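## Task

Press the green button to launch the recorder's pen carriage, which makes a single continuous pass. Each colored key, while pressed all the way down during carriage motion, makes its matching-color pen ink that color's lane; a half-pressed key might or might not ink. At the end, every printed box needs ink along its horizontal centre line and nothing may be inked outside the boxes. On the sheet's border ruler the pens begin at 86 mm and travel at 7.69 mm/s. Arm feet (metres; heading in degrees counter-clockwise from +x): arm1 (+1.03, +0.12, +0.74) heading -174; arm2 (+0.38, +0.65, +0.72) heading -113; arm3 (-0.52, +0.65, +0.82) heading -64; arm4 (-0.30, -0.65, +0.78) heading +81. Results that hold only because a robot is still keeping them in place do not count.

## Robot and tools

Robots: four identical i2rt Big YAM arms named arm1, arm2, arm3, arm4. Each has six revolute joints, a two-finger gripper and a wrist camera. Reach is roughly 1.0 m from the joint-1 axis. A fixed room camera, cam_sheet, views the chart sheet. Wrist cameras are arm1_cam_wrist, arm2_cam_wrist, arm3_cam_wrist, arm4_cam_wrist.

Frame: a single scene frame with its origin on the floor and +z up; foot positions and headings are given in the task. The hand point lies midway between the fingertips; the hand's z axis runs along the fingers and the fingers open along its y axis.

execute_actions(actions, cameras): actions is a list holding one action or none. An action is an object keyed by arm name; under each name goes "joints", an object of absolute joint targets (not offsets) by name, in radians, except gripper_m in metres. Names and ranges: joint1_rad -2.879..2.879 (yaw about the foot, positive counter-clockwise from above, 0 points along the foot's heading); joint2_rad 0..3.141 (shoulder, 0 is upper arm back and roughly level, positive lifts it up then forward); joint3_rad 0..3.019 (elbow, 0 folded, positive opens); joint4_rad -1.692..1.57 (hand pitch, positive tilts fingers up); joint5_rad -1.57..1.57 (sideways hand swing, positive to the arm's right); joint6_rad -2.094..2.094 (hand roll, positive clockwise seen from behind); gripper_m 0..0.093 (fingertip gap). Done tolerances: ±0.045, ±0.14, ±0.09, ±0.055, ±0.03, ±0.035 rad and ±0.003 m. All listed motions start at once and may finish at different times; joints move at different speeds, so the hand's path can bulge. One action lasts at most 15 s. Any unknown key or out-of-range number rejects the entire call. Omitted joints or arms may keep pushing toward earlier targets. cameras: list of names, or "all"/null/omitted for every camera, [] for none. An empty actions list just reports state and images.

wait(seconds): 0 to 10 s, no new commands; the scene continues, which is how you let the carriage run while keys stay pressed.

zoom_image(camera, region): region [x0, y0, x1, y1] in pixels of that camera's latest full image, at most 504x504. cam_sheet is 672x504; wrist images are 504x504 fisheye.

finished_scene(scene): ends scene 1 or 2 irreversibly; the result reports success and gives the next task.

Results: joint_positions; joint_status per joint: "off_target" (stopped short, may still push), "contact_stop" or "time_out" (target dropped, holds position, though a timed-out joint may keep a nearby target and push), "not_followed" (self/inter-arm collision check withheld the targets; they may be retried on later actions), "limit_stop_at_motor_heat". on_its_own lists what an arm does without being commanded; "held at" is a target, not a position. A "joint command not followed" line with a cause means targets were withheld. MOTOR HOT warns from 85 °C; at 100 °C an OVER-TEMPERATURE FAULT makes that arm go limp and fall. If a result reports a stop, later motion calls in the same reply are skipped. "pictures" names the order of images.

Playing: the carriage starts the moment the green button is pressed and runs once without pausing. The pen position along the ruler is start + speed × elapsed time (scene 1: 86 mm, 7.69 mm/s; scene 2: 50 mm, 8.45 mm/s). Read the boxes' ruler positions in each colour lane from cam_sheet (zoom helps), convert them to press and release times, then press each key fully (a partial press may or may not ink) only within its box span. Keep replies short once the carriage moves. Keys must end released; nothing only held by a robot counts.

Avoid: robots pressing hard against each other (fails the run) or hard hits; the collision check may be late and ignores fingers, housings and cameras. Arms keep pushing after contact, so do not drive into the desk or keys hard, and ease stalled joints by commanding their reported position. Avoid drops, slams and knocking things over. Long holds heat motors.

Each tool is called in YAML: its name, and indented under it one key for each argument.

## Session

execute_actions:
  actions: []

Scene clock: 0.00 s.
Motor temperatures (°C, as the motors report them): arm1=[24 25 23 22 23 22] | arm2=[25 25 24 23 23 25] | arm3=[24 24 22 23 22 23] | arm4=[24 22 23 25 25 26]
arm1.joint_positions: joint1_rad=-0.571 joint2_rad=+0.341 joint3_rad=+1.553 joint4_rad=-1.602 joint5_rad=+0.077 joint6_rad=+0.411 gripper_m=+0.094
arm1.joint_status: not commanded
arm1.hand: x=+0.9931 y=+0.1540 z=+1.3213 quat_wxyz=(+0.048, -0.742, +0.373, +0.556) (m; scene frame)
arm2.joint_positions: joint1_rad=-0.492 joint2_rad=+0.541 joint3_rad=+1.577 joint4_rad=-1.345 joint5_rad=-0.052 joint6_rad=-0.178 gripper_m=+0.095
arm2.joint_status: not commanded
arm2.hand: x=+0.2632 y=+0.5440 z=+1.3623 quat_wxyz=(-0.163, -0.728, -0.346, +0.569) (m; scene frame)
arm3.joint_positions: joint1_rad=+0.078 joint2_rad=+0.635 joint3_rad=+1.535 joint4_rad=-1.468 joint5_rad=-0.174 joint6_rad=+0.723 gripper_m=+0.095
arm3.joint_status: not commanded
arm3.hand: x=-0.3920 y=+0.4958 z=+1.3997 quat_wxyz=(-0.486, -0.648, -0.587, +0.005) (m; scene frame)
arm4.joint_positions: joint1_rad=+0.421 joint2_rad=+0.625 joint3_rad=+1.311 joint4_rad=-1.419 joint5_rad=+0.069 joint6_rad=-0.383 gripper_m=+0.094
arm4.joint_status: not commanded
arm4.hand: x=-0.3501 y=-0.4225 z=+1.2664 quat_wxyz=(-0.324, +0.813, -0.417, -0.247) (m; scene frame)
pictures: arm1_cam_wrist, arm2_cam_wrist, arm3_cam_wrist, arm4_cam_wrist, cam_sheet
Images, in order (width x height): arm1_cam_wrist 504x504, arm2_cam_wrist 504x504, arm3_cam_wrist 504x504, arm4_cam_wrist 504x504, cam_sheet 672x504.

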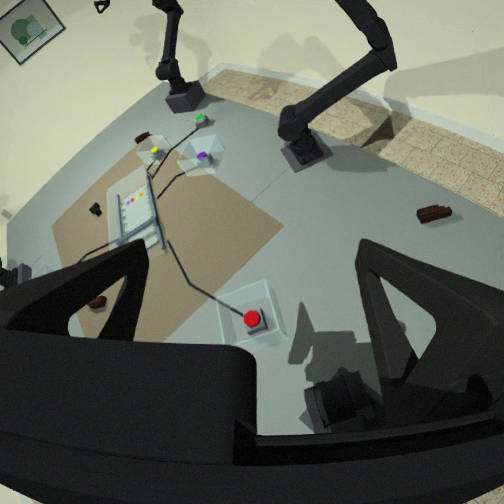

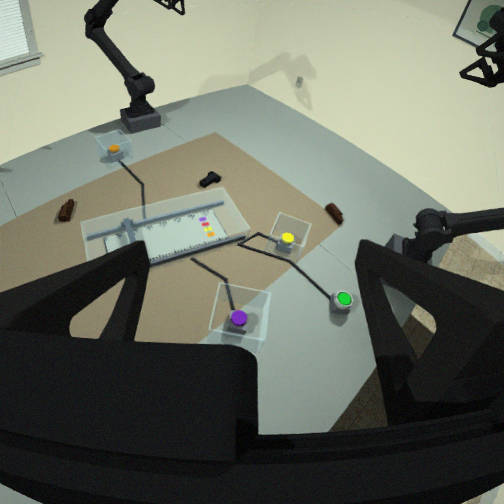

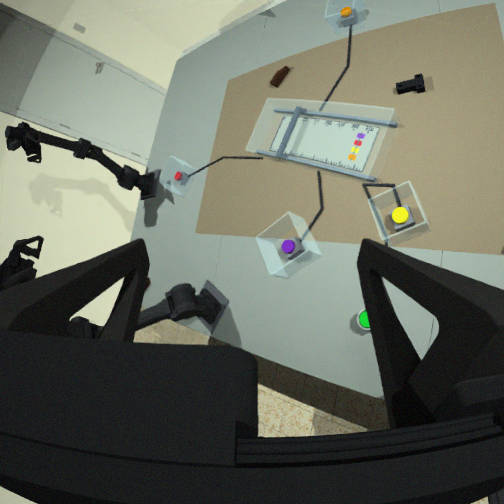

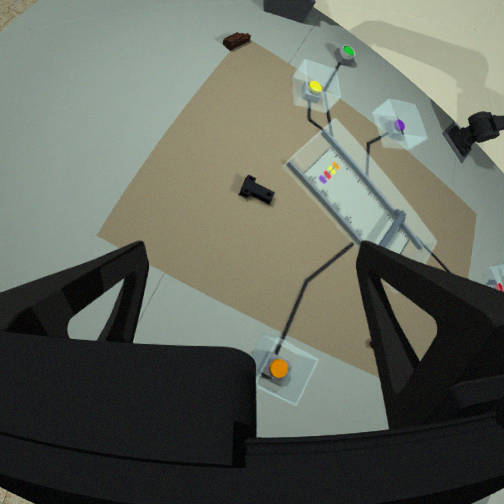

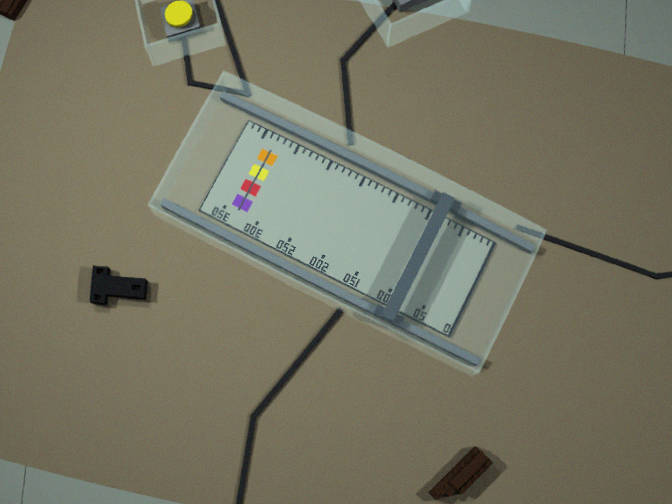

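zoom_image:
  camera: "cam_sheet"
  region: [190, 110, 350, 260]

zoom_image:
  camera: "cam_sheet"
  region: [190, 60, 560, 360]

Region (190, 110, 350, 260) of cam_sheet's 672x504 image, scaled by 3.150, with more detail than that image has; it fills the top 472 rows of this view, and the rest is white.

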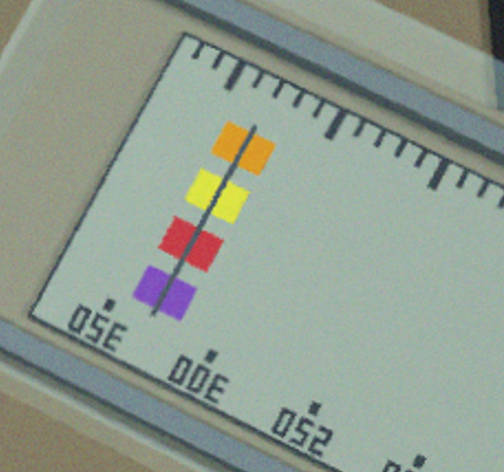

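Region (190, 60, 560, 360) of cam_sheet's 672x504 image, scaled by 1.362, with more detail than that image has; it fills the top 409 rows of this view, and the rest is white.

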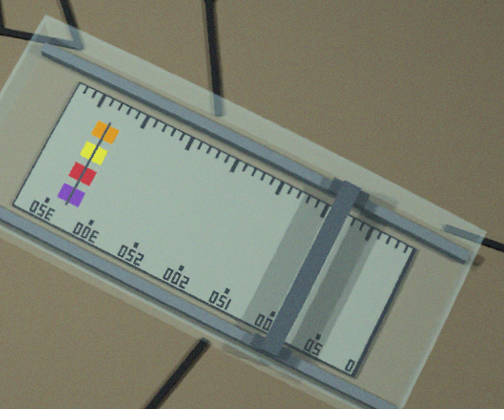

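execute_actions:
  actions:
    - {"arm1":{"joints":{"joint1_rad":-0.013,"joint2_rad":1.3,"joint3_rad":1.35,"joint4_rad":-1.62,"joint5_rad":0,"joint6_rad":0,"gripper_m":0}},"arm2":{"joints":{"joint1_rad":-0.586,"joint2_rad":1.6,"joint3_rad":1.65,"joint4_rad":-1.62,"joint5_rad":0,"joint6_rad":0,"gripper_m":0}},"arm3":{"joints":{"joint1_rad":0.134,"joint2_rad":1.55,"joint3_rad":1.5,"joint4_rad":-1.52,"joint5_rad":0,"joint6_rad":0,"gripper_m":0}},"arm4":{"joints":{"joint1_rad":-0.768,"joint2_rad":1.3,"joint3_rad":1.25,"joint4_rad":-1.52,"joint5_rad":0,"joint6_rad":0,"gripper_m":0}}}

Scene clock: 42.93 s.
Motor temperatures (°C, as the motors report them): arm1=[24 26 24 22 23 22] | arm2=[25 25 26 23 23 25] | arm3=[24 25 25 23 22 23] | arm4=[24 22 27 26 25 26]
arm1.joint_positions: joint1_rad=-0.013 joint2_rad=+1.300 joint3_rad=+1.340 joint4_rad=-1.608 joint5_rad=+0.002 joint6_rad=+0.008 gripper_m=+0.000
arm1.joint_status: all done
arm1.hand: x=+0.6633 y=+0.0882 z=+1.0189 quat_wxyz=(+0.001, -0.999, -0.040, +0.002) (m; scene frame)
arm2.joint_positions: joint1_rad=-0.581 joint2_rad=+1.596 joint3_rad=+1.647 joint4_rad=-1.605 joint5_rad=-0.003 joint6_rad=-0.008 gripper_m=+0.001
arm2.joint_status: all done
arm2.hand: x=-0.0236 y=+0.3847 z=+1.0076 quat_wxyz=(-0.003, -0.957, -0.290, +0.010) (m; scene frame)
arm3.joint_positions: joint1_rad=+0.127 joint2_rad=+1.560 joint3_rad=+1.490 joint4_rad=-1.511 joint5_rad=-0.003 joint6_rad=+0.012 gripper_m=+0.001
arm3.joint_status: all done
arm3.hand: x=-0.2671 y=+0.2618 z=+1.0598 quat_wxyz=(+0.004, -0.483, -0.875, +0.000) (m; scene frame)
arm4.joint_positions: joint1_rad=-0.770 joint2_rad=+1.309 joint3_rad=+1.234 joint4_rad=-1.514 joint5_rad=+0.001 joint6_rad=-0.007 gripper_m=+0.001
arm4.joint_status: all done
arm4.hand: x=-0.0087 y=-0.4283 z=+1.0208 quat_wxyz=(+0.009, +0.324, -0.946, +0.003) (m; scene frame)
pictures: arm1_cam_wrist, arm2_cam_wrist, arm3_cam_wrist, arm4_cam_wrist, cam_sheet
camera_calibration (this result's frames):
arm1_cam_wrist: T_world_to_cam=[[-0.0849958, 0.996194, -0.0193255, -0.00526482], [0.811779, 0.0804818, 0.578392, -1.13447], [0.577746, 0.0334729, -0.81553, 0.572156], [0, 0, 0, 1]] pos_world=[0.589932, 0.0773975, 1.12268]
arm2_cam_wrist: T_world_to_cam=[[-0.578249, 0.815783, -0.0111846, -0.314505], [0.66917, 0.482079, 0.565519, -0.731315], [0.466733, 0.319527, -0.824659, 0.840623], [0, 0, 0, 1]] pos_world=[-0.0848353, 0.340518, 1.10328]
arm3_cam_wrist: T_world_to_cam=[[-0.852632, -0.522508, -0.00185385, -0.0867193], [-0.415876, 0.676473, 0.607809, -0.926074], [-0.316331, 0.519009, -0.794081, 0.741608], [0, 0, 0, 1]] pos_world=[-0.224478, 0.196251, 1.15161]
arm4_cam_wrist: T_world_to_cam=[[0.599214, -0.800551, -0.00786743, -0.329686], [-0.631894, -0.478962, 0.609348, -0.826535], [-0.491582, -0.360158, -0.792864, 0.771971], [0, 0, 0, 1]] pos_world=[0.054756, -0.381778, 1.11312]
Images, in order (width x height): arm1_cam_wrist 504x504, arm2_cam_wrist 504x504, arm3_cam_wrist 504x504, arm4_cam_wrist 504x504, cam_sheet 672x504.

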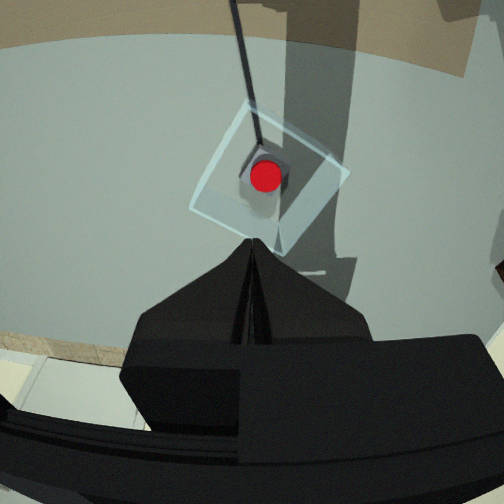

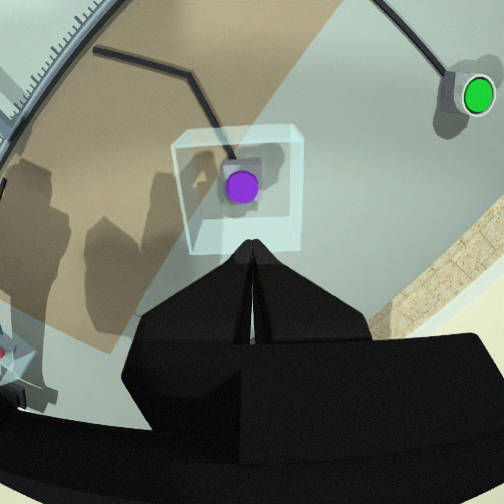

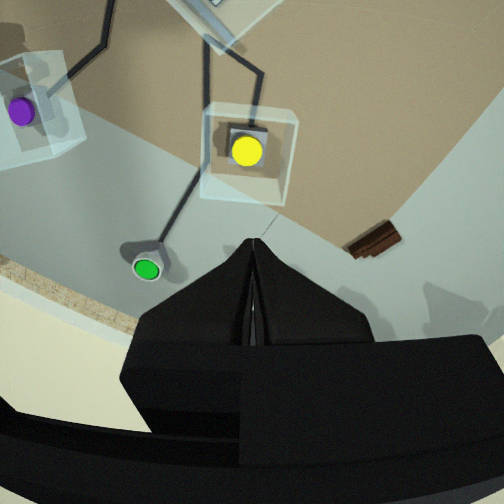

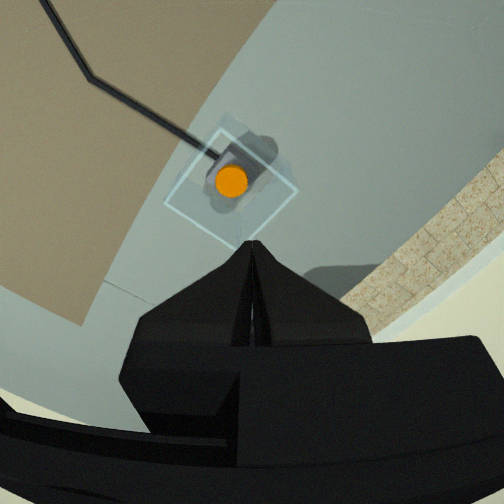

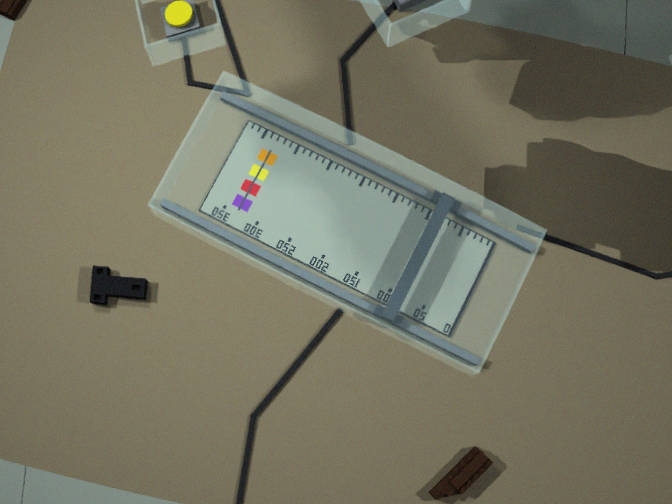

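execute_actions:
  actions:
    - {"arm1":{"joints":{"joint1_rad":-0.020,"joint2_rad":1.122,"joint3_rad":0.786,"joint4_rad":-1.235}},"arm2":{"joints":{"joint1_rad":-0.564,"joint2_rad":1.458,"joint3_rad":1.082,"joint4_rad":-1.195}},"arm3":{"joints":{"joint1_rad":0.148,"joint2_rad":1.559,"joint3_rad":0.893,"joint4_rad":-0.905}},"arm4":{"joints":{"joint1_rad":-0.689,"joint2_rad":1.111,"joint3_rad":0.727,"joint4_rad":-1.186}}}

Scene clock: 73.70 s.
Motor temperatures (°C, as the motors report them): arm1=[24 26 26 22 23 22] | arm2=[25 26 28 23 23 25] | arm3=[24 26 26 23 22 23] | arm4=[24 22 27 25 25 26]
arm1.joint_positions: joint1_rad=-0.013 joint2_rad=+1.122 joint3_rad=+0.776 joint4_rad=-1.249 joint5_rad=+0.002 joint6_rad=+0.008 gripper_m=+0.000
arm1.joint_status: all done
arm1.hand: x=+0.7590 y=+0.0967 z=+0.8616 quat_wxyz=(+0.002, -0.999, -0.040, -0.012) (m; scene frame)
arm2.joint_positions: joint1_rad=-0.571 joint2_rad=+1.444 joint3_rad=+1.087 joint4_rad=-1.211 joint5_rad=-0.003 joint6_rad=-0.008 gripper_m=+0.001
arm2.joint_status: all done
arm2.hand: x=+0.0487 y=+0.4274 z=+0.8619 quat_wxyz=(-0.001, -0.956, -0.295, +0.004) (m; scene frame)
arm3.joint_positions: joint1_rad=+0.141 joint2_rad=+1.556 joint3_rad=+0.894 joint4_rad=-0.917 joint5_rad=-0.003 joint6_rad=+0.012 gripper_m=+0.001
arm3.joint_status: all done
arm3.hand: x=-0.3074 y=+0.3311 z=+0.8518 quat_wxyz=(+0.003, -0.477, -0.879, +0.001) (m; scene frame)
arm4.joint_positions: joint1_rad=-0.686 joint2_rad=+1.118 joint3_rad=+0.710 joint4_rad=-1.195 joint5_rad=+0.000 joint6_rad=-0.007 gripper_m=+0.001
arm4.joint_status: all done
arm4.hand: x=-0.1070 y=-0.4759 z=+0.8849 quat_wxyz=(+0.016, +0.363, -0.932, +0.006) (m; scene frame)
pictures: arm1_cam_wrist, arm2_cam_wrist, arm3_cam_wrist, arm4_cam_wrist, cam_sheet
camera_calibration (this result's frames):
arm1_cam_wrist: T_world_to_cam=[[-0.0844535, 0.996242, -0.0192302, -0.00919553], [0.795651, 0.0790418, 0.600576, -1.1286], [0.599839, 0.0354203, -0.799336, 0.35738], [0, 0, 0, 1]] pos_world=[0.682828, 0.0857093, 0.963302]
arm2_cam_wrist: T_world_to_cam=[[-0.586776, 0.809666, -0.0116036, -0.305796], [0.657854, 0.485013, 0.576186, -0.727776], [0.472146, 0.330458, -0.817236, 0.661686], [0, 0, 0, 1]] pos_world=[-0.0130759, 0.381914, 0.95654]
arm3_cam_wrist: T_world_to_cam=[[-0.845363, -0.53419, -0.0014921, -0.0795548], [-0.425791, 0.672128, 0.605761, -0.863114], [-0.322589, 0.512723, -0.795645, 0.529245], [0, 0, 0, 1]] pos_world=[-0.26403, 0.266269, 0.943813]
arm4_cam_wrist: T_world_to_cam=[[0.663832, -0.747837, -0.00817982, -0.277648], [-0.582935, -0.524243, 0.620771, -0.855053], [-0.468524, -0.407319, -0.783949, 0.570969], [0, 0, 0, 1]] pos_world=[-0.0466159, -0.423324, 0.976132]
Images, in order (width x height): arm1_cam_wrist 504x504, arm2_cam_wrist 504x504, arm3_cam_wrist 504x504, arm4_cam_wrist 504x504, cam_sheet 672x504.

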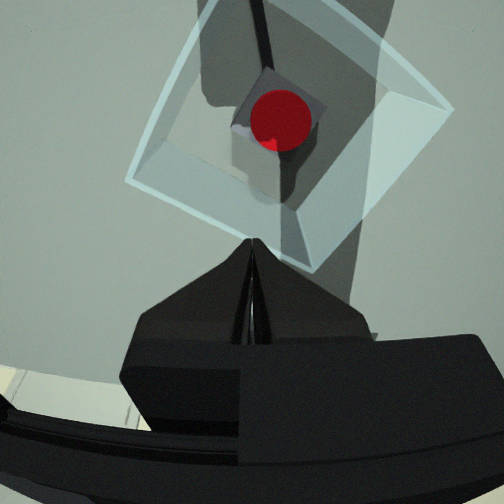

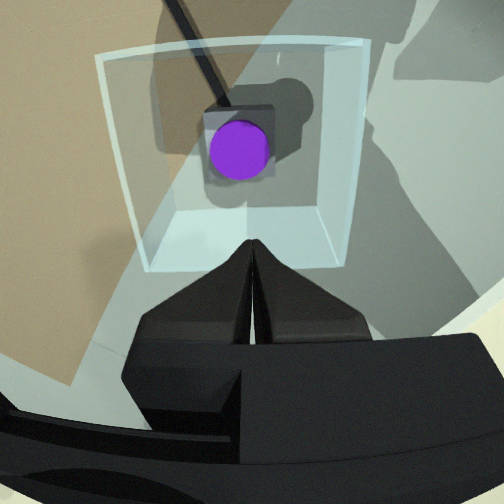

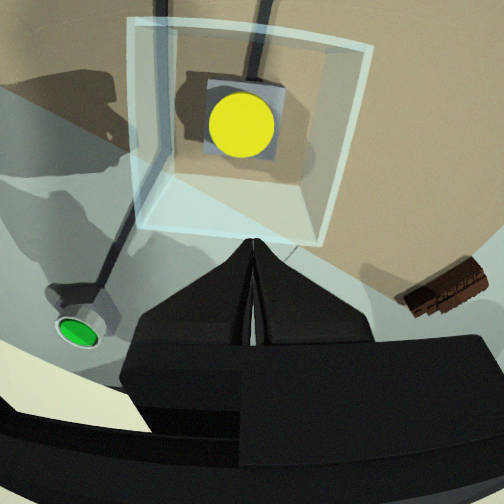

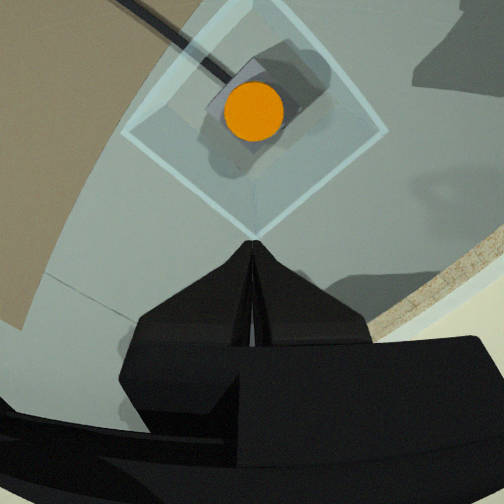

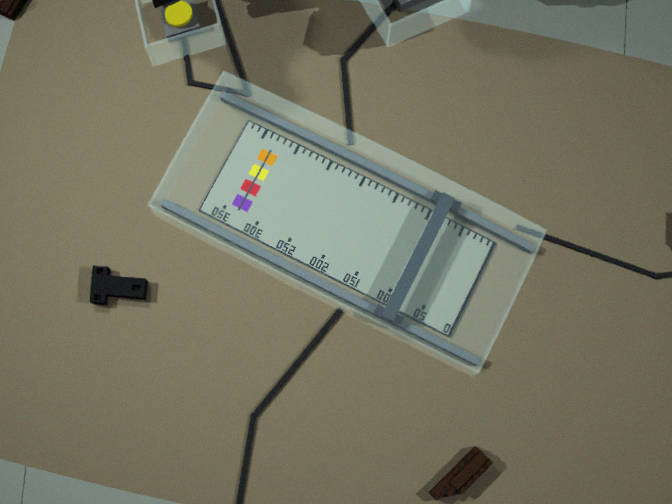

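execute_actions:
  actions:
    - {"arm1":{"joints":{"joint1_rad":-0.078,"joint2_rad":1.233,"joint3_rad":0.80,"joint4_rad":-1.115}},"arm2":{"joints":{"joint1_rad":-0.547,"joint2_rad":1.53,"joint3_rad":1.108,"joint4_rad":-1.133}},"arm3":{"joints":{"joint1_rad":0.162,"joint2_rad":1.66,"joint3_rad":0.99,"joint4_rad":-0.875}},"arm4":{"joints":{"joint2_rad":1.26,"joint3_rad":0.725,"joint4_rad":-1.005}}}
  cameras: ["arm1_cam_wrist","arm2_cam_wrist","arm3_cam_wrist","arm4_cam_wrist"]

Scene clock: 102.57 s.
Motor temperatures (°C, as the motors report them): arm1=[24 26 27 22 23 22] | arm2=[25 26 28 23 23 25] | arm3=[24 25 25 23 22 23] | arm4=[24 22 27 25 25 26]
arm1.joint_positions: joint1_rad=-0.076 joint2_rad=+1.235 joint3_rad=+0.776 joint4_rad=-1.128 joint5_rad=+0.002 joint6_rad=+0.008 gripper_m=+0.000
arm1.joint_status: all done
arm1.hand: x=+0.7307 y=+0.1132 z=+0.8313 quat_wxyz=(+0.001, -1.000, -0.009, -0.008) (m; scene frame)
arm2.joint_positions: joint1_rad=-0.552 joint2_rad=+1.515 joint3_rad=+1.087 joint4_rad=-1.148 joint5_rad=-0.003 joint6_rad=-0.008 gripper_m=+0.001
arm2.joint_status: all done
arm2.hand: x=+0.0405 y=+0.4129 z=+0.8346 quat_wxyz=(+0.000, -0.953, -0.303, +0.000) (m; scene frame)
arm3.joint_positions: joint1_rad=+0.154 joint2_rad=+1.651 joint3_rad=+0.955 joint4_rad=-0.883 joint5_rad=-0.003 joint6_rad=+0.012 gripper_m=+0.001
arm3.joint_status: all done
arm3.hand: x=-0.2877 y=+0.3110 z=+0.8341 quat_wxyz=(+0.003, -0.471, -0.882, +0.001) (m; scene frame)
arm4.joint_positions: joint1_rad=-0.686 joint2_rad=+1.272 joint3_rad=+0.710 joint4_rad=-1.014 joint5_rad=+0.000 joint6_rad=-0.007 gripper_m=+0.001
arm4.joint_status: all done
arm4.hand: x=-0.0794 y=-0.4509 z=+0.8445 quat_wxyz=(+0.003, +0.363, -0.932, +0.001) (m; scene frame)
pictures: arm1_cam_wrist, arm2_cam_wrist, arm3_cam_wrist, arm4_cam_wrist
camera_calibration (this result's frames):
arm1_cam_wrist: T_world_to_cam=[[-0.0221611, 0.999568, -0.0193075, -0.0743543], [0.803838, 0.0292977, 0.594126, -1.08413], [0.594435, -0.00235365, -0.80414, 0.361777], [0, 0, 0, 1]] pos_world=[0.654762, 0.106936, 0.933592]
arm2_cam_wrist: T_world_to_cam=[[-0.601103, 0.79909, -0.0114151, -0.294435], [0.645391, 0.49381, 0.582771, -0.708167], [0.471324, 0.342939, -0.812556, 0.639042], [0, 0, 0, 1]] pos_world=[-0.0211372, 0.365827, 0.928596]
arm3_cam_wrist: T_world_to_cam=[[-0.838156, -0.545429, -0.00145083, -0.0680373], [-0.434673, 0.666347, 0.605839, -0.831373], [-0.329475, 0.508419, -0.795586, 0.531129], [0, 0, 0, 1]] pos_world=[-0.243407, 0.246837, 0.926139]
arm4_cam_wrist: T_world_to_cam=[[0.663995, -0.747689, -0.00844995, -0.277289], [-0.595183, -0.535334, 0.599312, -0.788637], [-0.452623, -0.392911, -0.800471, 0.584074], [0, 0, 0, 1]] pos_world=[-0.0208994, -0.400021, 0.937831]
Images, in order (width x height): arm1_cam_wrist 504x504, arm2_cam_wrist 504x504, arm3_cam_wrist 504x504, arm4_cam_wrist 504x504.

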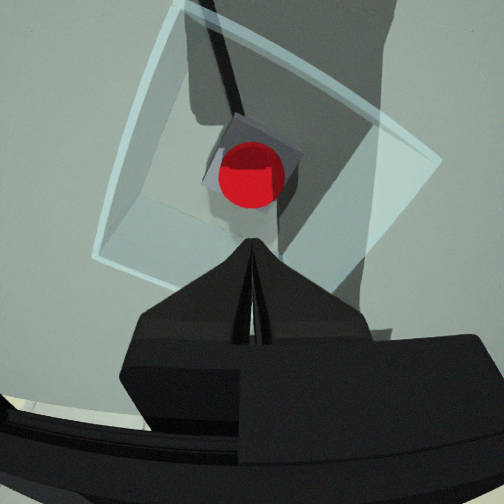

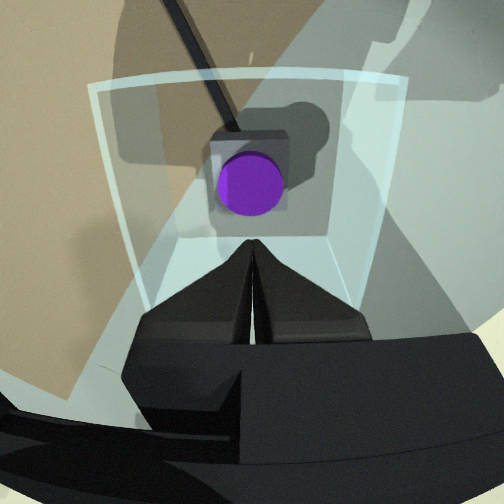

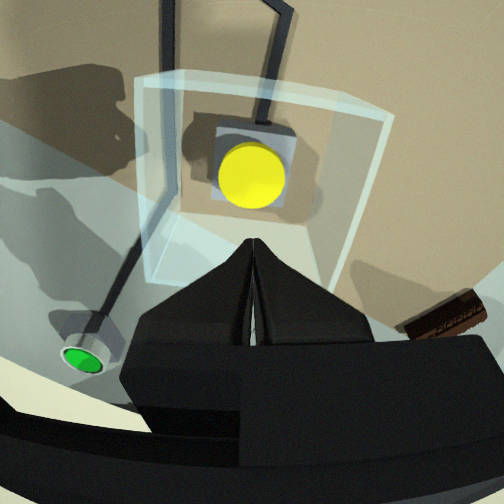

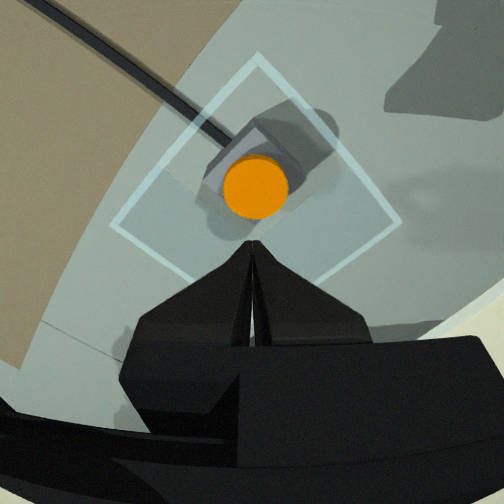

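execute_actions:
  actions:
    - {"arm1":{"joints":{"joint2_rad":1.286,"joint3_rad":0.738,"joint4_rad":-1.0}},"arm2":{"joints":{"joint2_rad":1.59,"joint3_rad":1.053,"joint4_rad":-1.036}},"arm3":{"joints":{"joint2_rad":1.743,"joint3_rad":0.96,"joint4_rad":-0.78}},"arm4":{"joints":{"joint2_rad":1.333,"joint3_rad":0.678,"joint4_rad":-0.882}}}
  cameras: ["arm1_cam_wrist","arm2_cam_wrist","arm3_cam_wrist","arm4_cam_wrist"]

Scene clock: 112.43 s.
Motor temperatures (°C, as the motors report them): arm1=[24 26 27 22 23 22] | arm2=[25 26 29 23 23 25] | arm3=[24 26 26 23 22 23] | arm4=[24 22 27 25 25 26]
arm1.joint_positions: joint1_rad=-0.076 joint2_rad=+1.281 joint3_rad=+0.733 joint4_rad=-1.014 joint5_rad=+0.002 joint6_rad=+0.008 gripper_m=+0.000
arm1.joint_status: all done
arm1.hand: x=+0.7230 y=+0.1130 z=+0.8041 quat_wxyz=(+0.001, -1.000, -0.009, +0.005) (m; scene frame)
arm2.joint_positions: joint1_rad=-0.552 joint2_rad=+1.572 joint3_rad=+1.061 joint4_rad=-1.052 joint5_rad=-0.003 joint6_rad=-0.008 gripper_m=+0.001
arm2.joint_status: all done
arm2.hand: x=+0.0317 y=+0.4070 z=+0.8028 quat_wxyz=(-0.002, -0.953, -0.303, +0.006) (m; scene frame)
arm3.joint_positions: joint1_rad=+0.154 joint2_rad=+1.736 joint3_rad=+0.955 joint4_rad=-0.791 joint5_rad=-0.003 joint6_rad=+0.012 gripper_m=+0.001
arm3.joint_status: all done
arm3.hand: x=-0.2816 y=+0.3018 z=+0.8003 quat_wxyz=(+0.001, -0.471, -0.882, +0.002) (m; scene frame)
arm4.joint_positions: joint1_rad=-0.686 joint2_rad=+1.340 joint3_rad=+0.670 joint4_rad=-0.892 joint5_rad=+0.000 joint6_rad=-0.007 gripper_m=+0.001
arm4.joint_status: all done
arm4.hand: x=-0.0750 y=-0.4469 z=+0.8133 quat_wxyz=(-0.004, +0.363, -0.932, -0.001) (m; scene frame)
pictures: arm1_cam_wrist, arm2_cam_wrist, arm3_cam_wrist, arm4_cam_wrist
camera_calibration (this result's frames):
arm1_cam_wrist: T_world_to_cam=[[-0.0226758, 0.999555, -0.0193839, -0.0744341], [0.818973, 0.0296923, 0.573064, -1.05581], [0.573384, -0.00288021, -0.819281, 0.371903], [0, 0, 0, 1]] pos_world=[0.64975, 0.106822, 0.908298]
arm2_cam_wrist: T_world_to_cam=[[-0.60125, 0.798986, -0.0109562, -0.295602], [0.651337, 0.497993, 0.572506, -0.674715], [0.46288, 0.337083, -0.819828, 0.627829], [0, 0, 0, 1]] pos_world=[-0.0288727, 0.360555, 0.897751]
arm3_cam_wrist: T_world_to_cam=[[-0.838126, -0.545475, -0.00159556, -0.0679394], [-0.436785, 0.669365, 0.600974, -0.799714], [-0.326748, 0.504388, -0.799267, 0.515834], [0, 0, 0, 1]] pos_world=[-0.237697, 0.238061, 0.892787]
arm4_cam_wrist: T_world_to_cam=[[0.66409, -0.747603, -0.00859947, -0.277322], [-0.601893, -0.541409, 0.587028, -0.758313], [-0.44352, -0.384663, -0.809521, 0.574395], [0, 0, 0, 1]] pos_world=[-0.0175003, -0.396936, 0.90775]
Images, in order (width x height): arm1_cam_wrist 504x504, arm2_cam_wrist 504x504, arm3_cam_wrist 504x504, arm4_cam_wrist 504x504.

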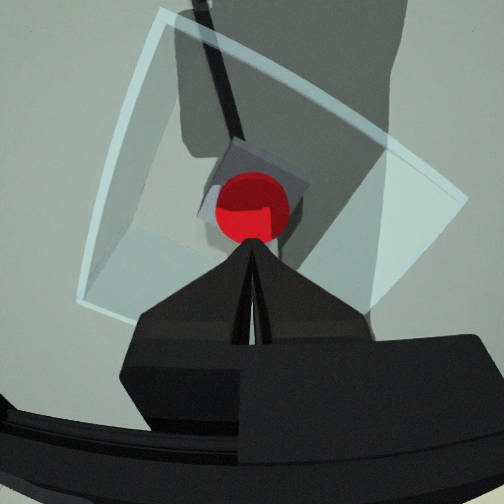

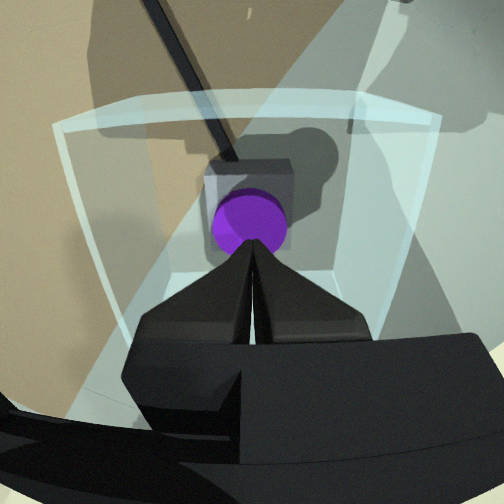

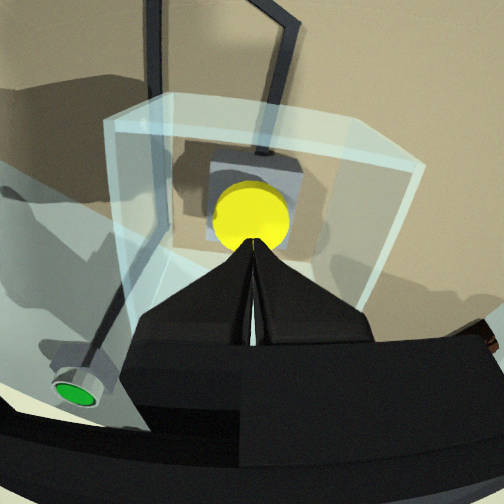

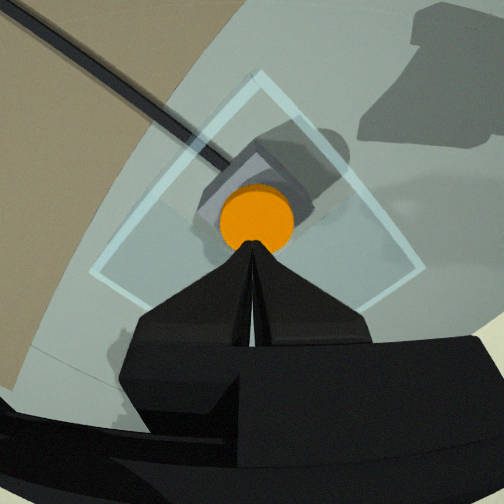

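execute_actions:
  actions:
    - {"arm1":{"joints":{"joint2_rad":1.32,"joint3_rad":0.691,"joint4_rad":-0.926}},"arm2":{"joints":{"joint2_rad":1.611,"joint3_rad":0.998,"joint4_rad":-0.966}},"arm3":{"joints":{"joint2_rad":1.791,"joint3_rad":0.926,"joint4_rad":-0.703}},"arm4":{"joints":{"joint2_rad":1.381,"joint3_rad":0.616,"joint4_rad":-0.778}}}
  cameras: ["arm1_cam_wrist","arm2_cam_wrist","arm3_cam_wrist","arm4_cam_wrist"]

Scene clock: 119.83 s.
Motor temperatures (°C, as the motors report them): arm1=[24 26 27 22 23 22] | arm2=[25 26 28 23 23 25] | arm3=[24 26 26 23 22 23] | arm4=[24 22 27 25 25 26]
arm1.joint_positions: joint1_rad=-0.076 joint2_rad=+1.312 joint3_rad=+0.687 joint4_rad=-0.940 joint5_rad=+0.002 joint6_rad=+0.008 gripper_m=+0.000
arm1.joint_status: all done
arm1.hand: x=+0.7285 y=+0.1131 z=+0.7805 quat_wxyz=(+0.001, -1.000, -0.009, +0.003) (m; scene frame)
arm2.joint_positions: joint1_rad=-0.552 joint2_rad=+1.586 joint3_rad=+1.006 joint4_rad=-0.982 joint5_rad=-0.003 joint6_rad=-0.008 gripper_m=+0.001
arm2.joint_status: all done
arm2.hand: x=+0.0383 y=+0.4116 z=+0.7792 quat_wxyz=(-0.002, -0.953, -0.303, +0.007) (m; scene frame)
arm3.joint_positions: joint1_rad=+0.154 joint2_rad=+1.776 joint3_rad=+0.929 joint4_rad=-0.715 joint5_rad=-0.003 joint6_rad=+0.012 gripper_m=+0.001
arm3.joint_status: all done
arm3.hand: x=-0.2825 y=+0.3027 z=+0.7775 quat_wxyz=(-0.004, -0.471, -0.882, +0.005) (m; scene frame)
arm4.joint_positions: joint1_rad=-0.686 joint2_rad=+1.385 joint3_rad=+0.606 joint4_rad=-0.787 joint5_rad=+0.000 joint6_rad=-0.007 gripper_m=+0.001
arm4.joint_status: all done
arm4.hand: x=-0.0837 y=-0.4547 z=+0.7825 quat_wxyz=(-0.002, +0.363, -0.932, -0.001) (m; scene frame)
pictures: arm1_cam_wrist, arm2_cam_wrist, arm3_cam_wrist, arm4_cam_wrist
camera_calibration (this result's frames):
arm1_cam_wrist: T_world_to_cam=[[-0.0225924, 0.999557, -0.0193724, -0.0749881], [0.816561, 0.0296294, 0.576498, -1.0477], [0.576816, -0.00279434, -0.816869, 0.34503], [0, 0, 0, 1]] pos_world=[0.654796, 0.106962, 0.884386]
arm2_cam_wrist: T_world_to_cam=[[-0.601259, 0.79898, -0.0109283, -0.295659], [0.651694, 0.498244, 0.571881, -0.667419], [0.462366, 0.336726, -0.820264, 0.604402], [0, 0, 0, 1]] pos_world=[-0.0222691, 0.365245, 0.874222]
arm3_cam_wrist: T_world_to_cam=[[-0.838074, -0.545554, -0.00183903, -0.0679468], [-0.440311, 0.674403, 0.592712, -0.78304], [-0.322116, 0.497546, -0.805412, 0.505038], [0, 0, 0, 1]] pos_world=[-0.239045, 0.239736, 0.870756]
arm4_cam_wrist: T_world_to_cam=[[0.664057, -0.747633, -0.00854736, -0.277754], [-0.59956, -0.539297, 0.591343, -0.751964], [-0.446717, -0.387561, -0.806375, 0.538554], [0, 0, 0, 1]] pos_world=[-0.0258216, -0.404467, 0.876571]
Images, in order (width x height): arm1_cam_wrist 504x504, arm2_cam_wrist 504x504, arm3_cam_wrist 504x504, arm4_cam_wrist 504x504.

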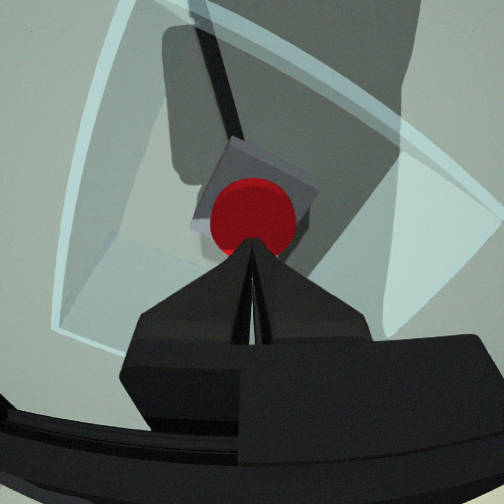

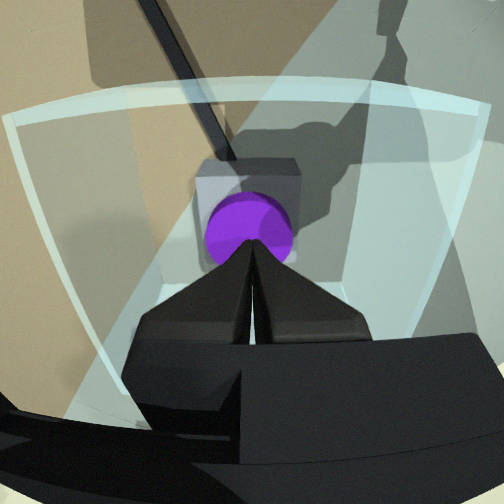

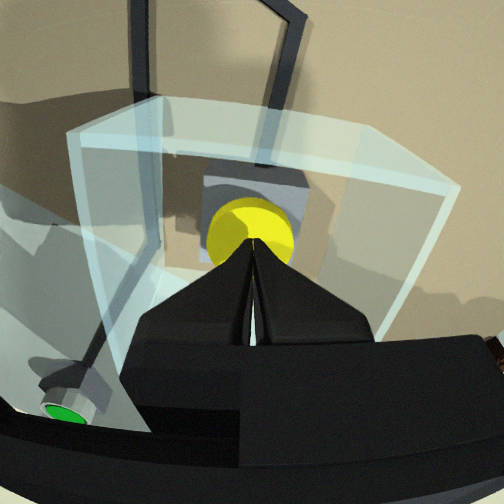

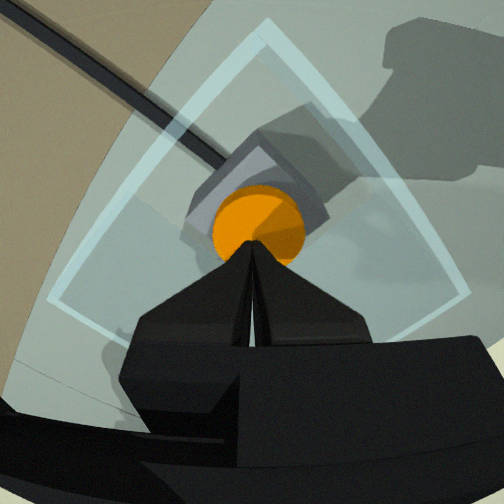

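execute_actions:
  actions:
    - {"arm1":{"joints":{"joint2_rad":1.43,"joint4_rad":-0.88}},"arm2":{"joints":{"joint2_rad":1.67}},"arm3":{"joints":{"joint2_rad":1.85,"joint4_rad":-0.675}},"arm4":{"joints":{"joint2_rad":1.45,"joint4_rad":-0.735}}}

Scene clock: 123.30 s.
Motor temperatures (°C, as the motors report them): arm1=[24 26 27 22 23 22] | arm2=[25 26 28 23 23 25] | arm3=[24 26 26 23 22 23] | arm4=[24 22 27 25 25 26]
arm1.joint_positions: joint1_rad=-0.076 joint2_rad=+1.386 joint3_rad=+0.698 joint4_rad=-0.894 joint5_rad=+0.002 joint6_rad=+0.007 gripper_m=+0.000
arm1.joint_status: all done
arm1.hand: x=+0.7191 y=+0.1129 z=+0.7627 quat_wxyz=(+0.001, -1.000, -0.009, -0.006) (m; scene frame)
arm2.joint_positions: joint1_rad=-0.552 joint2_rad=+1.621 joint3_rad=+1.007 joint4_rad=-0.978 joint5_rad=-0.003 joint6_rad=-0.008 gripper_m=+0.001
arm2.joint_status: all done
arm2.hand: x=+0.0394 y=+0.4125 z=+0.7658 quat_wxyz=(+0.002, -0.953, -0.303, -0.007) (m; scene frame)
arm3.joint_positions: joint1_rad=+0.154 joint2_rad=+1.808 joint3_rad=+0.930 joint4_rad=-0.683 joint5_rad=-0.003 joint6_rad=+0.012 gripper_m=+0.001
arm3.joint_status: all done
arm3.hand: x=-0.2811 y=+0.3006 z=+0.7651 quat_wxyz=(-0.004, -0.471, -0.882, +0.005) (m; scene frame)
arm4.joint_positions: joint1_rad=-0.686 joint2_rad=+1.419 joint3_rad=+0.610 joint4_rad=-0.750 joint5_rad=+0.000 joint6_rad=-0.007 gripper_m=+0.001
arm4.joint_status: all done
arm4.hand: x=-0.0787 y=-0.4502 z=+0.7744 quat_wxyz=(-0.005, +0.363, -0.932, -0.002) (m; scene frame)
pictures: arm1_cam_wrist, arm2_cam_wrist, arm3_cam_wrist, arm4_cam_wrist, cam_sheet
camera_calibration (this result's frames):
arm1_cam_wrist: T_world_to_cam=[[-0.022633, 0.999557, -0.0193262, -0.0753211], [0.806537, 0.0296785, 0.590439, -1.0332], [0.590751, -0.0022239, -0.806851, 0.318215], [0, 0, 0, 1]] pos_world=[0.643623, 0.106659, 0.865337]
arm2_cam_wrist: T_world_to_cam=[[-0.600905, 0.79923, -0.0120096, -0.295085], [0.637483, 0.48825, 0.596009, -0.674721], [0.482212, 0.350489, -0.802888, 0.572897], [0, 0, 0, 1]] pos_world=[-0.0234522, 0.36448, 0.858568]
arm3_cam_wrist: T_world_to_cam=[[-0.83807, -0.54556, -0.00185702, -0.0679872], [-0.44057, 0.674773, 0.592097, -0.773402], [-0.321771, 0.497037, -0.805864, 0.497116], [0, 0, 0, 1]] pos_world=[-0.237758, 0.237694, 0.858411]
arm4_cam_wrist: T_world_to_cam=[[0.664102, -0.747592, -0.00861802, -0.277679], [-0.602721, -0.54216, 0.585483, -0.738759], [-0.442375, -0.383626, -0.810639, 0.541439], [0, 0, 0, 1]] pos_world=[-0.0213399, -0.400406, 0.86905]
Images, in order (width x height): arm1_cam_wrist 504x504, arm2_cam_wrist 504x504, arm3_cam_wrist 504x504, arm4_cam_wrist 504x504, cam_sheet 672x504.

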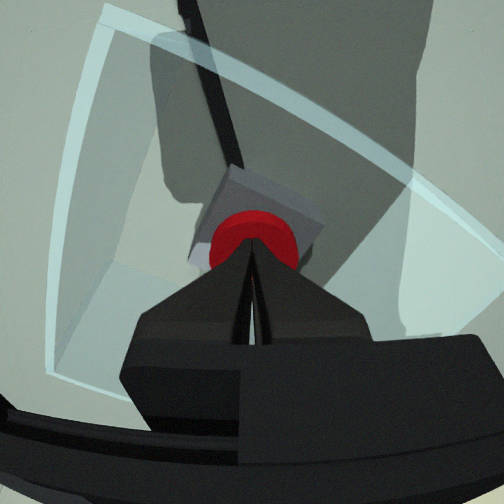

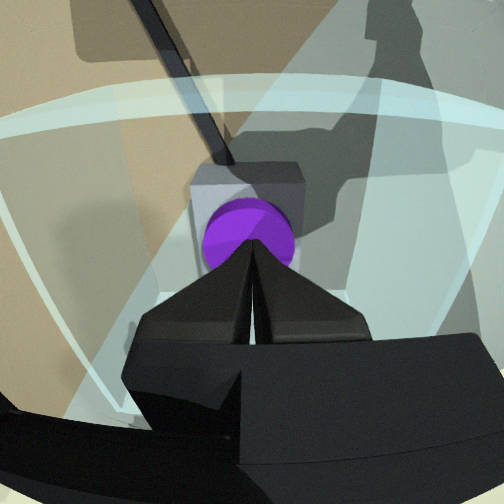

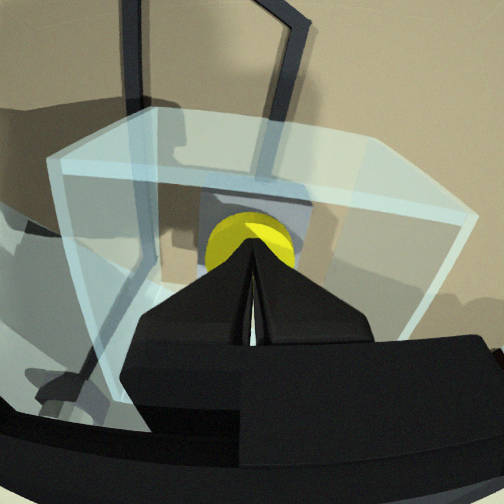

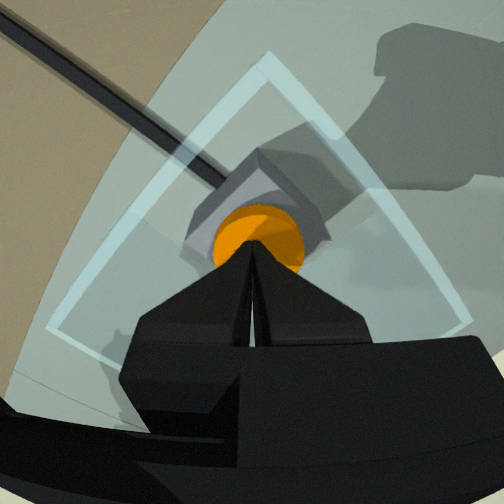

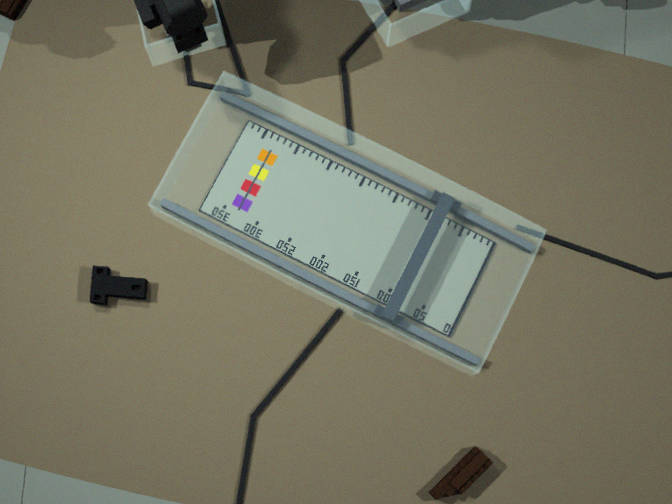

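execute_actions:
  actions:
    - {"arm1":{"joints":{"joint2_rad":1.49}},"arm2":{"joints":{"joint2_rad":1.73}},"arm3":{"joints":{"joint2_rad":1.91}},"arm4":{"joints":{"joint2_rad":1.51}}}
  cameras: ["arm1_cam_wrist","arm3_cam_wrist"]

Scene clock: 125.80 s.
Motor temperatures (°C, as the motors report them): arm1=[24 26 26 22 23 22] | arm2=[25 26 28 23 23 25] | arm3=[24 26 25 23 22 23] | arm4=[24 22 27 25 25 26]
arm1.joint_positions: joint1_rad=-0.076 joint2_rad=+1.404 joint3_rad=+0.713 joint4_rad=-0.903 joint5_rad=+0.002 joint6_rad=+0.007 gripper_m=+0.000
arm1.joint_status: all done
arm1.hand: x=+0.7155 y=+0.1128 z=+0.7621 quat_wxyz=(+0.001, -1.000, -0.009, -0.011) (m; scene frame)
arm2.joint_positions: joint1_rad=-0.552 joint2_rad=+1.622 joint3_rad=+1.007 joint4_rad=-0.978 joint5_rad=-0.003 joint6_rad=-0.008 gripper_m=+0.001
arm2.joint_status: all done
arm2.hand: x=+0.0395 y=+0.4125 z=+0.7651 quat_wxyz=(+0.003, -0.953, -0.303, -0.008) (m; scene frame)
arm3.joint_positions: joint1_rad=+0.154 joint2_rad=+1.810 joint3_rad=+0.930 joint4_rad=-0.683 joint5_rad=-0.003 joint6_rad=+0.012 gripper_m=+0.001
arm3.joint_status: all done
arm3.hand: x=-0.2813 y=+0.3009 z=+0.7643 quat_wxyz=(-0.003, -0.471, -0.882, +0.005) (m; scene frame)
arm4.joint_positions: joint1_rad=-0.686 joint2_rad=+1.431 joint3_rad=+0.621 joint4_rad=-0.766 joint5_rad=+0.000 joint6_rad=-0.007 gripper_m=+0.001
arm4.joint_status: all done
arm4.hand: x=-0.0786 y=-0.4501 z=+0.7737 quat_wxyz=(+0.003, +0.363, -0.932, +0.001) (m; scene frame)
pictures: arm1_cam_wrist, arm3_cam_wrist
camera_calibration (this result's frames):
arm1_cam_wrist: T_world_to_cam=[[-0.0224064, 0.999563, -0.0192937, -0.0755116], [0.799729, 0.0295012, 0.599636, -1.0321], [0.599943, -0.00199407, -0.800041, 0.307995], [0, 0, 0, 1]] pos_world=[0.638926, 0.106541, 0.863833]
arm3_cam_wrist: T_world_to_cam=[[-0.83808, -0.545545, -0.00181203, -0.0680444], [-0.439921, 0.673846, 0.593633, -0.773948], [-0.322632, 0.498309, -0.804734, 0.494799], [0, 0, 0, 1]] pos_world=[-0.237865, 0.237838, 0.857499]
Images, in order (width x height): arm1_cam_wrist 504x504, arm3_cam_wrist 504x504.

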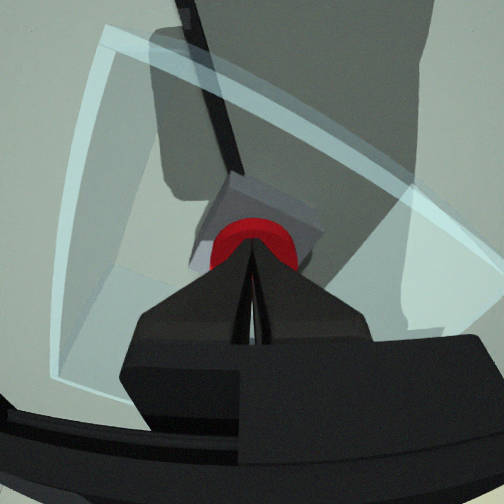

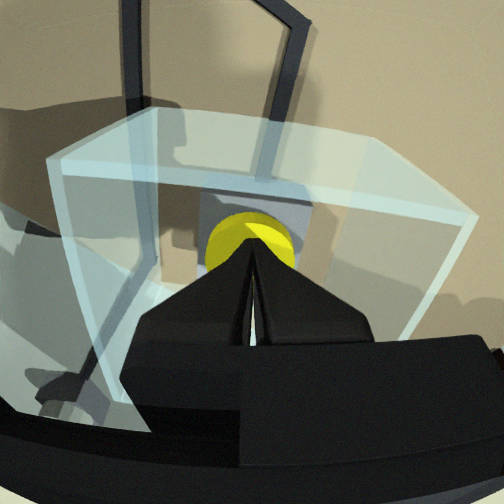

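execute_actions:
  actions:
    - {"arm1":{"joints":{"joint2_rad":1.30,"joint3_rad":0.691,"joint4_rad":-0.935}},"arm2":{"joints":{"joint2_rad":1.575}},"arm3":{"joints":{"joint2_rad":1.58}},"arm4":{"joints":{"joint2_rad":1.345,"joint3_rad":0.616,"joint4_rad":-0.77}}}
  cameras: ["arm1_cam_wrist","arm2_cam_wrist","arm4_cam_wrist"]

Scene clock: 130.50 s.
Motor temperatures (°C, as the motors report them): arm1=[24 26 26 22 23 22] | arm2=[25 26 28 23 23 25] | arm3=[24 26 25 23 22 23] | arm4=[24 22 26 25 25 26]
arm1.joint_positions: joint1_rad=-0.076 joint2_rad=+1.299 joint3_rad=+0.691 joint4_rad=-0.924 joint5_rad=+0.002 joint6_rad=+0.007 gripper_m=+0.000
arm1.joint_status: all done
arm1.hand: x=+0.7216 y=+0.1130 z=+0.7856 quat_wxyz=(+0.001, -1.000, -0.009, +0.019) (m; scene frame)
arm2.joint_positions: joint1_rad=-0.552 joint2_rad=+1.589 joint3_rad=+1.007 joint4_rad=-0.977 joint5_rad=-0.003 joint6_rad=-0.008 gripper_m=+0.001
arm2.joint_status: all done
arm2.hand: x=+0.0371 y=+0.4108 z=+0.7782 quat_wxyz=(-0.002, -0.953, -0.303, +0.008) (m; scene frame)
arm3.joint_positions: joint1_rad=+0.154 joint2_rad=+1.560 joint3_rad=+0.923 joint4_rad=-0.683 joint5_rad=-0.003 joint6_rad=+0.012 gripper_m=+0.001
arm3.joint_status: all done
arm3.hand: x=-0.2632 y=+0.2758 z=+0.8670 quat_wxyz=(-0.111, -0.467, -0.875, +0.061) (m; scene frame)
arm4.joint_positions: joint1_rad=-0.686 joint2_rad=+1.345 joint3_rad=+0.613 joint4_rad=-0.769 joint5_rad=+0.000 joint6_rad=-0.007 gripper_m=+0.001
arm4.joint_status: all done
arm4.hand: x=-0.0742 y=-0.4461 z=+0.7954 quat_wxyz=(-0.032, +0.363, -0.931, -0.012) (m; scene frame)
pictures: arm1_cam_wrist, arm2_cam_wrist, arm4_cam_wrist
camera_calibration (this result's frames):
arm1_cam_wrist: T_world_to_cam=[[-0.0236265, 0.999532, -0.0194378, -0.0740676], [0.835013, 0.0304216, 0.549388, -1.03711], [0.549722, -0.0032507, -0.835341, 0.387267], [0, 0, 0, 1]] pos_world=[0.651365, 0.106842, 0.891838]
arm2_cam_wrist: T_world_to_cam=[[-0.601289, 0.798958, -0.0108306, -0.295793], [0.652941, 0.499121, 0.56969, -0.664354], [0.460564, 0.335477, -0.821788, 0.606216], [0, 0, 0, 1]] pos_world=[-0.0232747, 0.364547, 0.873453]
arm4_cam_wrist: T_world_to_cam=[[0.664473, -0.747256, -0.00915994, -0.276833], [-0.626559, -0.563743, 0.538161, -0.719884], [-0.407308, -0.351854, -0.842792, 0.604414], [0, 0, 0, 1]] pos_world=[-0.0209188, -0.40003, 0.894273]
Images, in order (width x height): arm1_cam_wrist 504x504, arm2_cam_wrist 504x504, arm4_cam_wrist 504x504.

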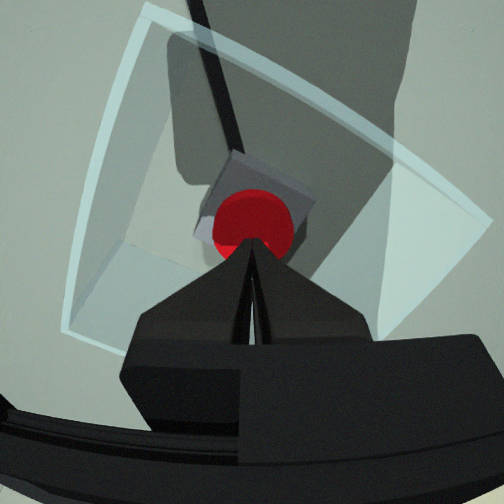

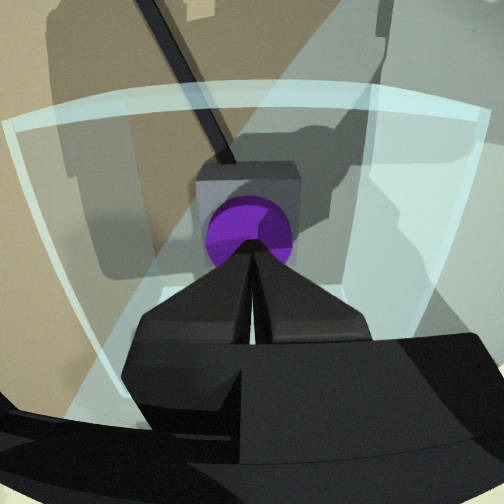

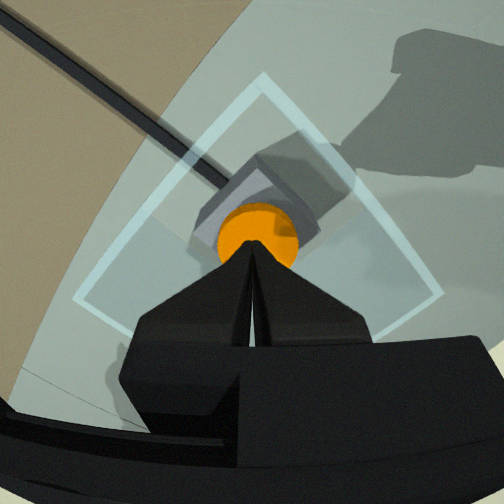

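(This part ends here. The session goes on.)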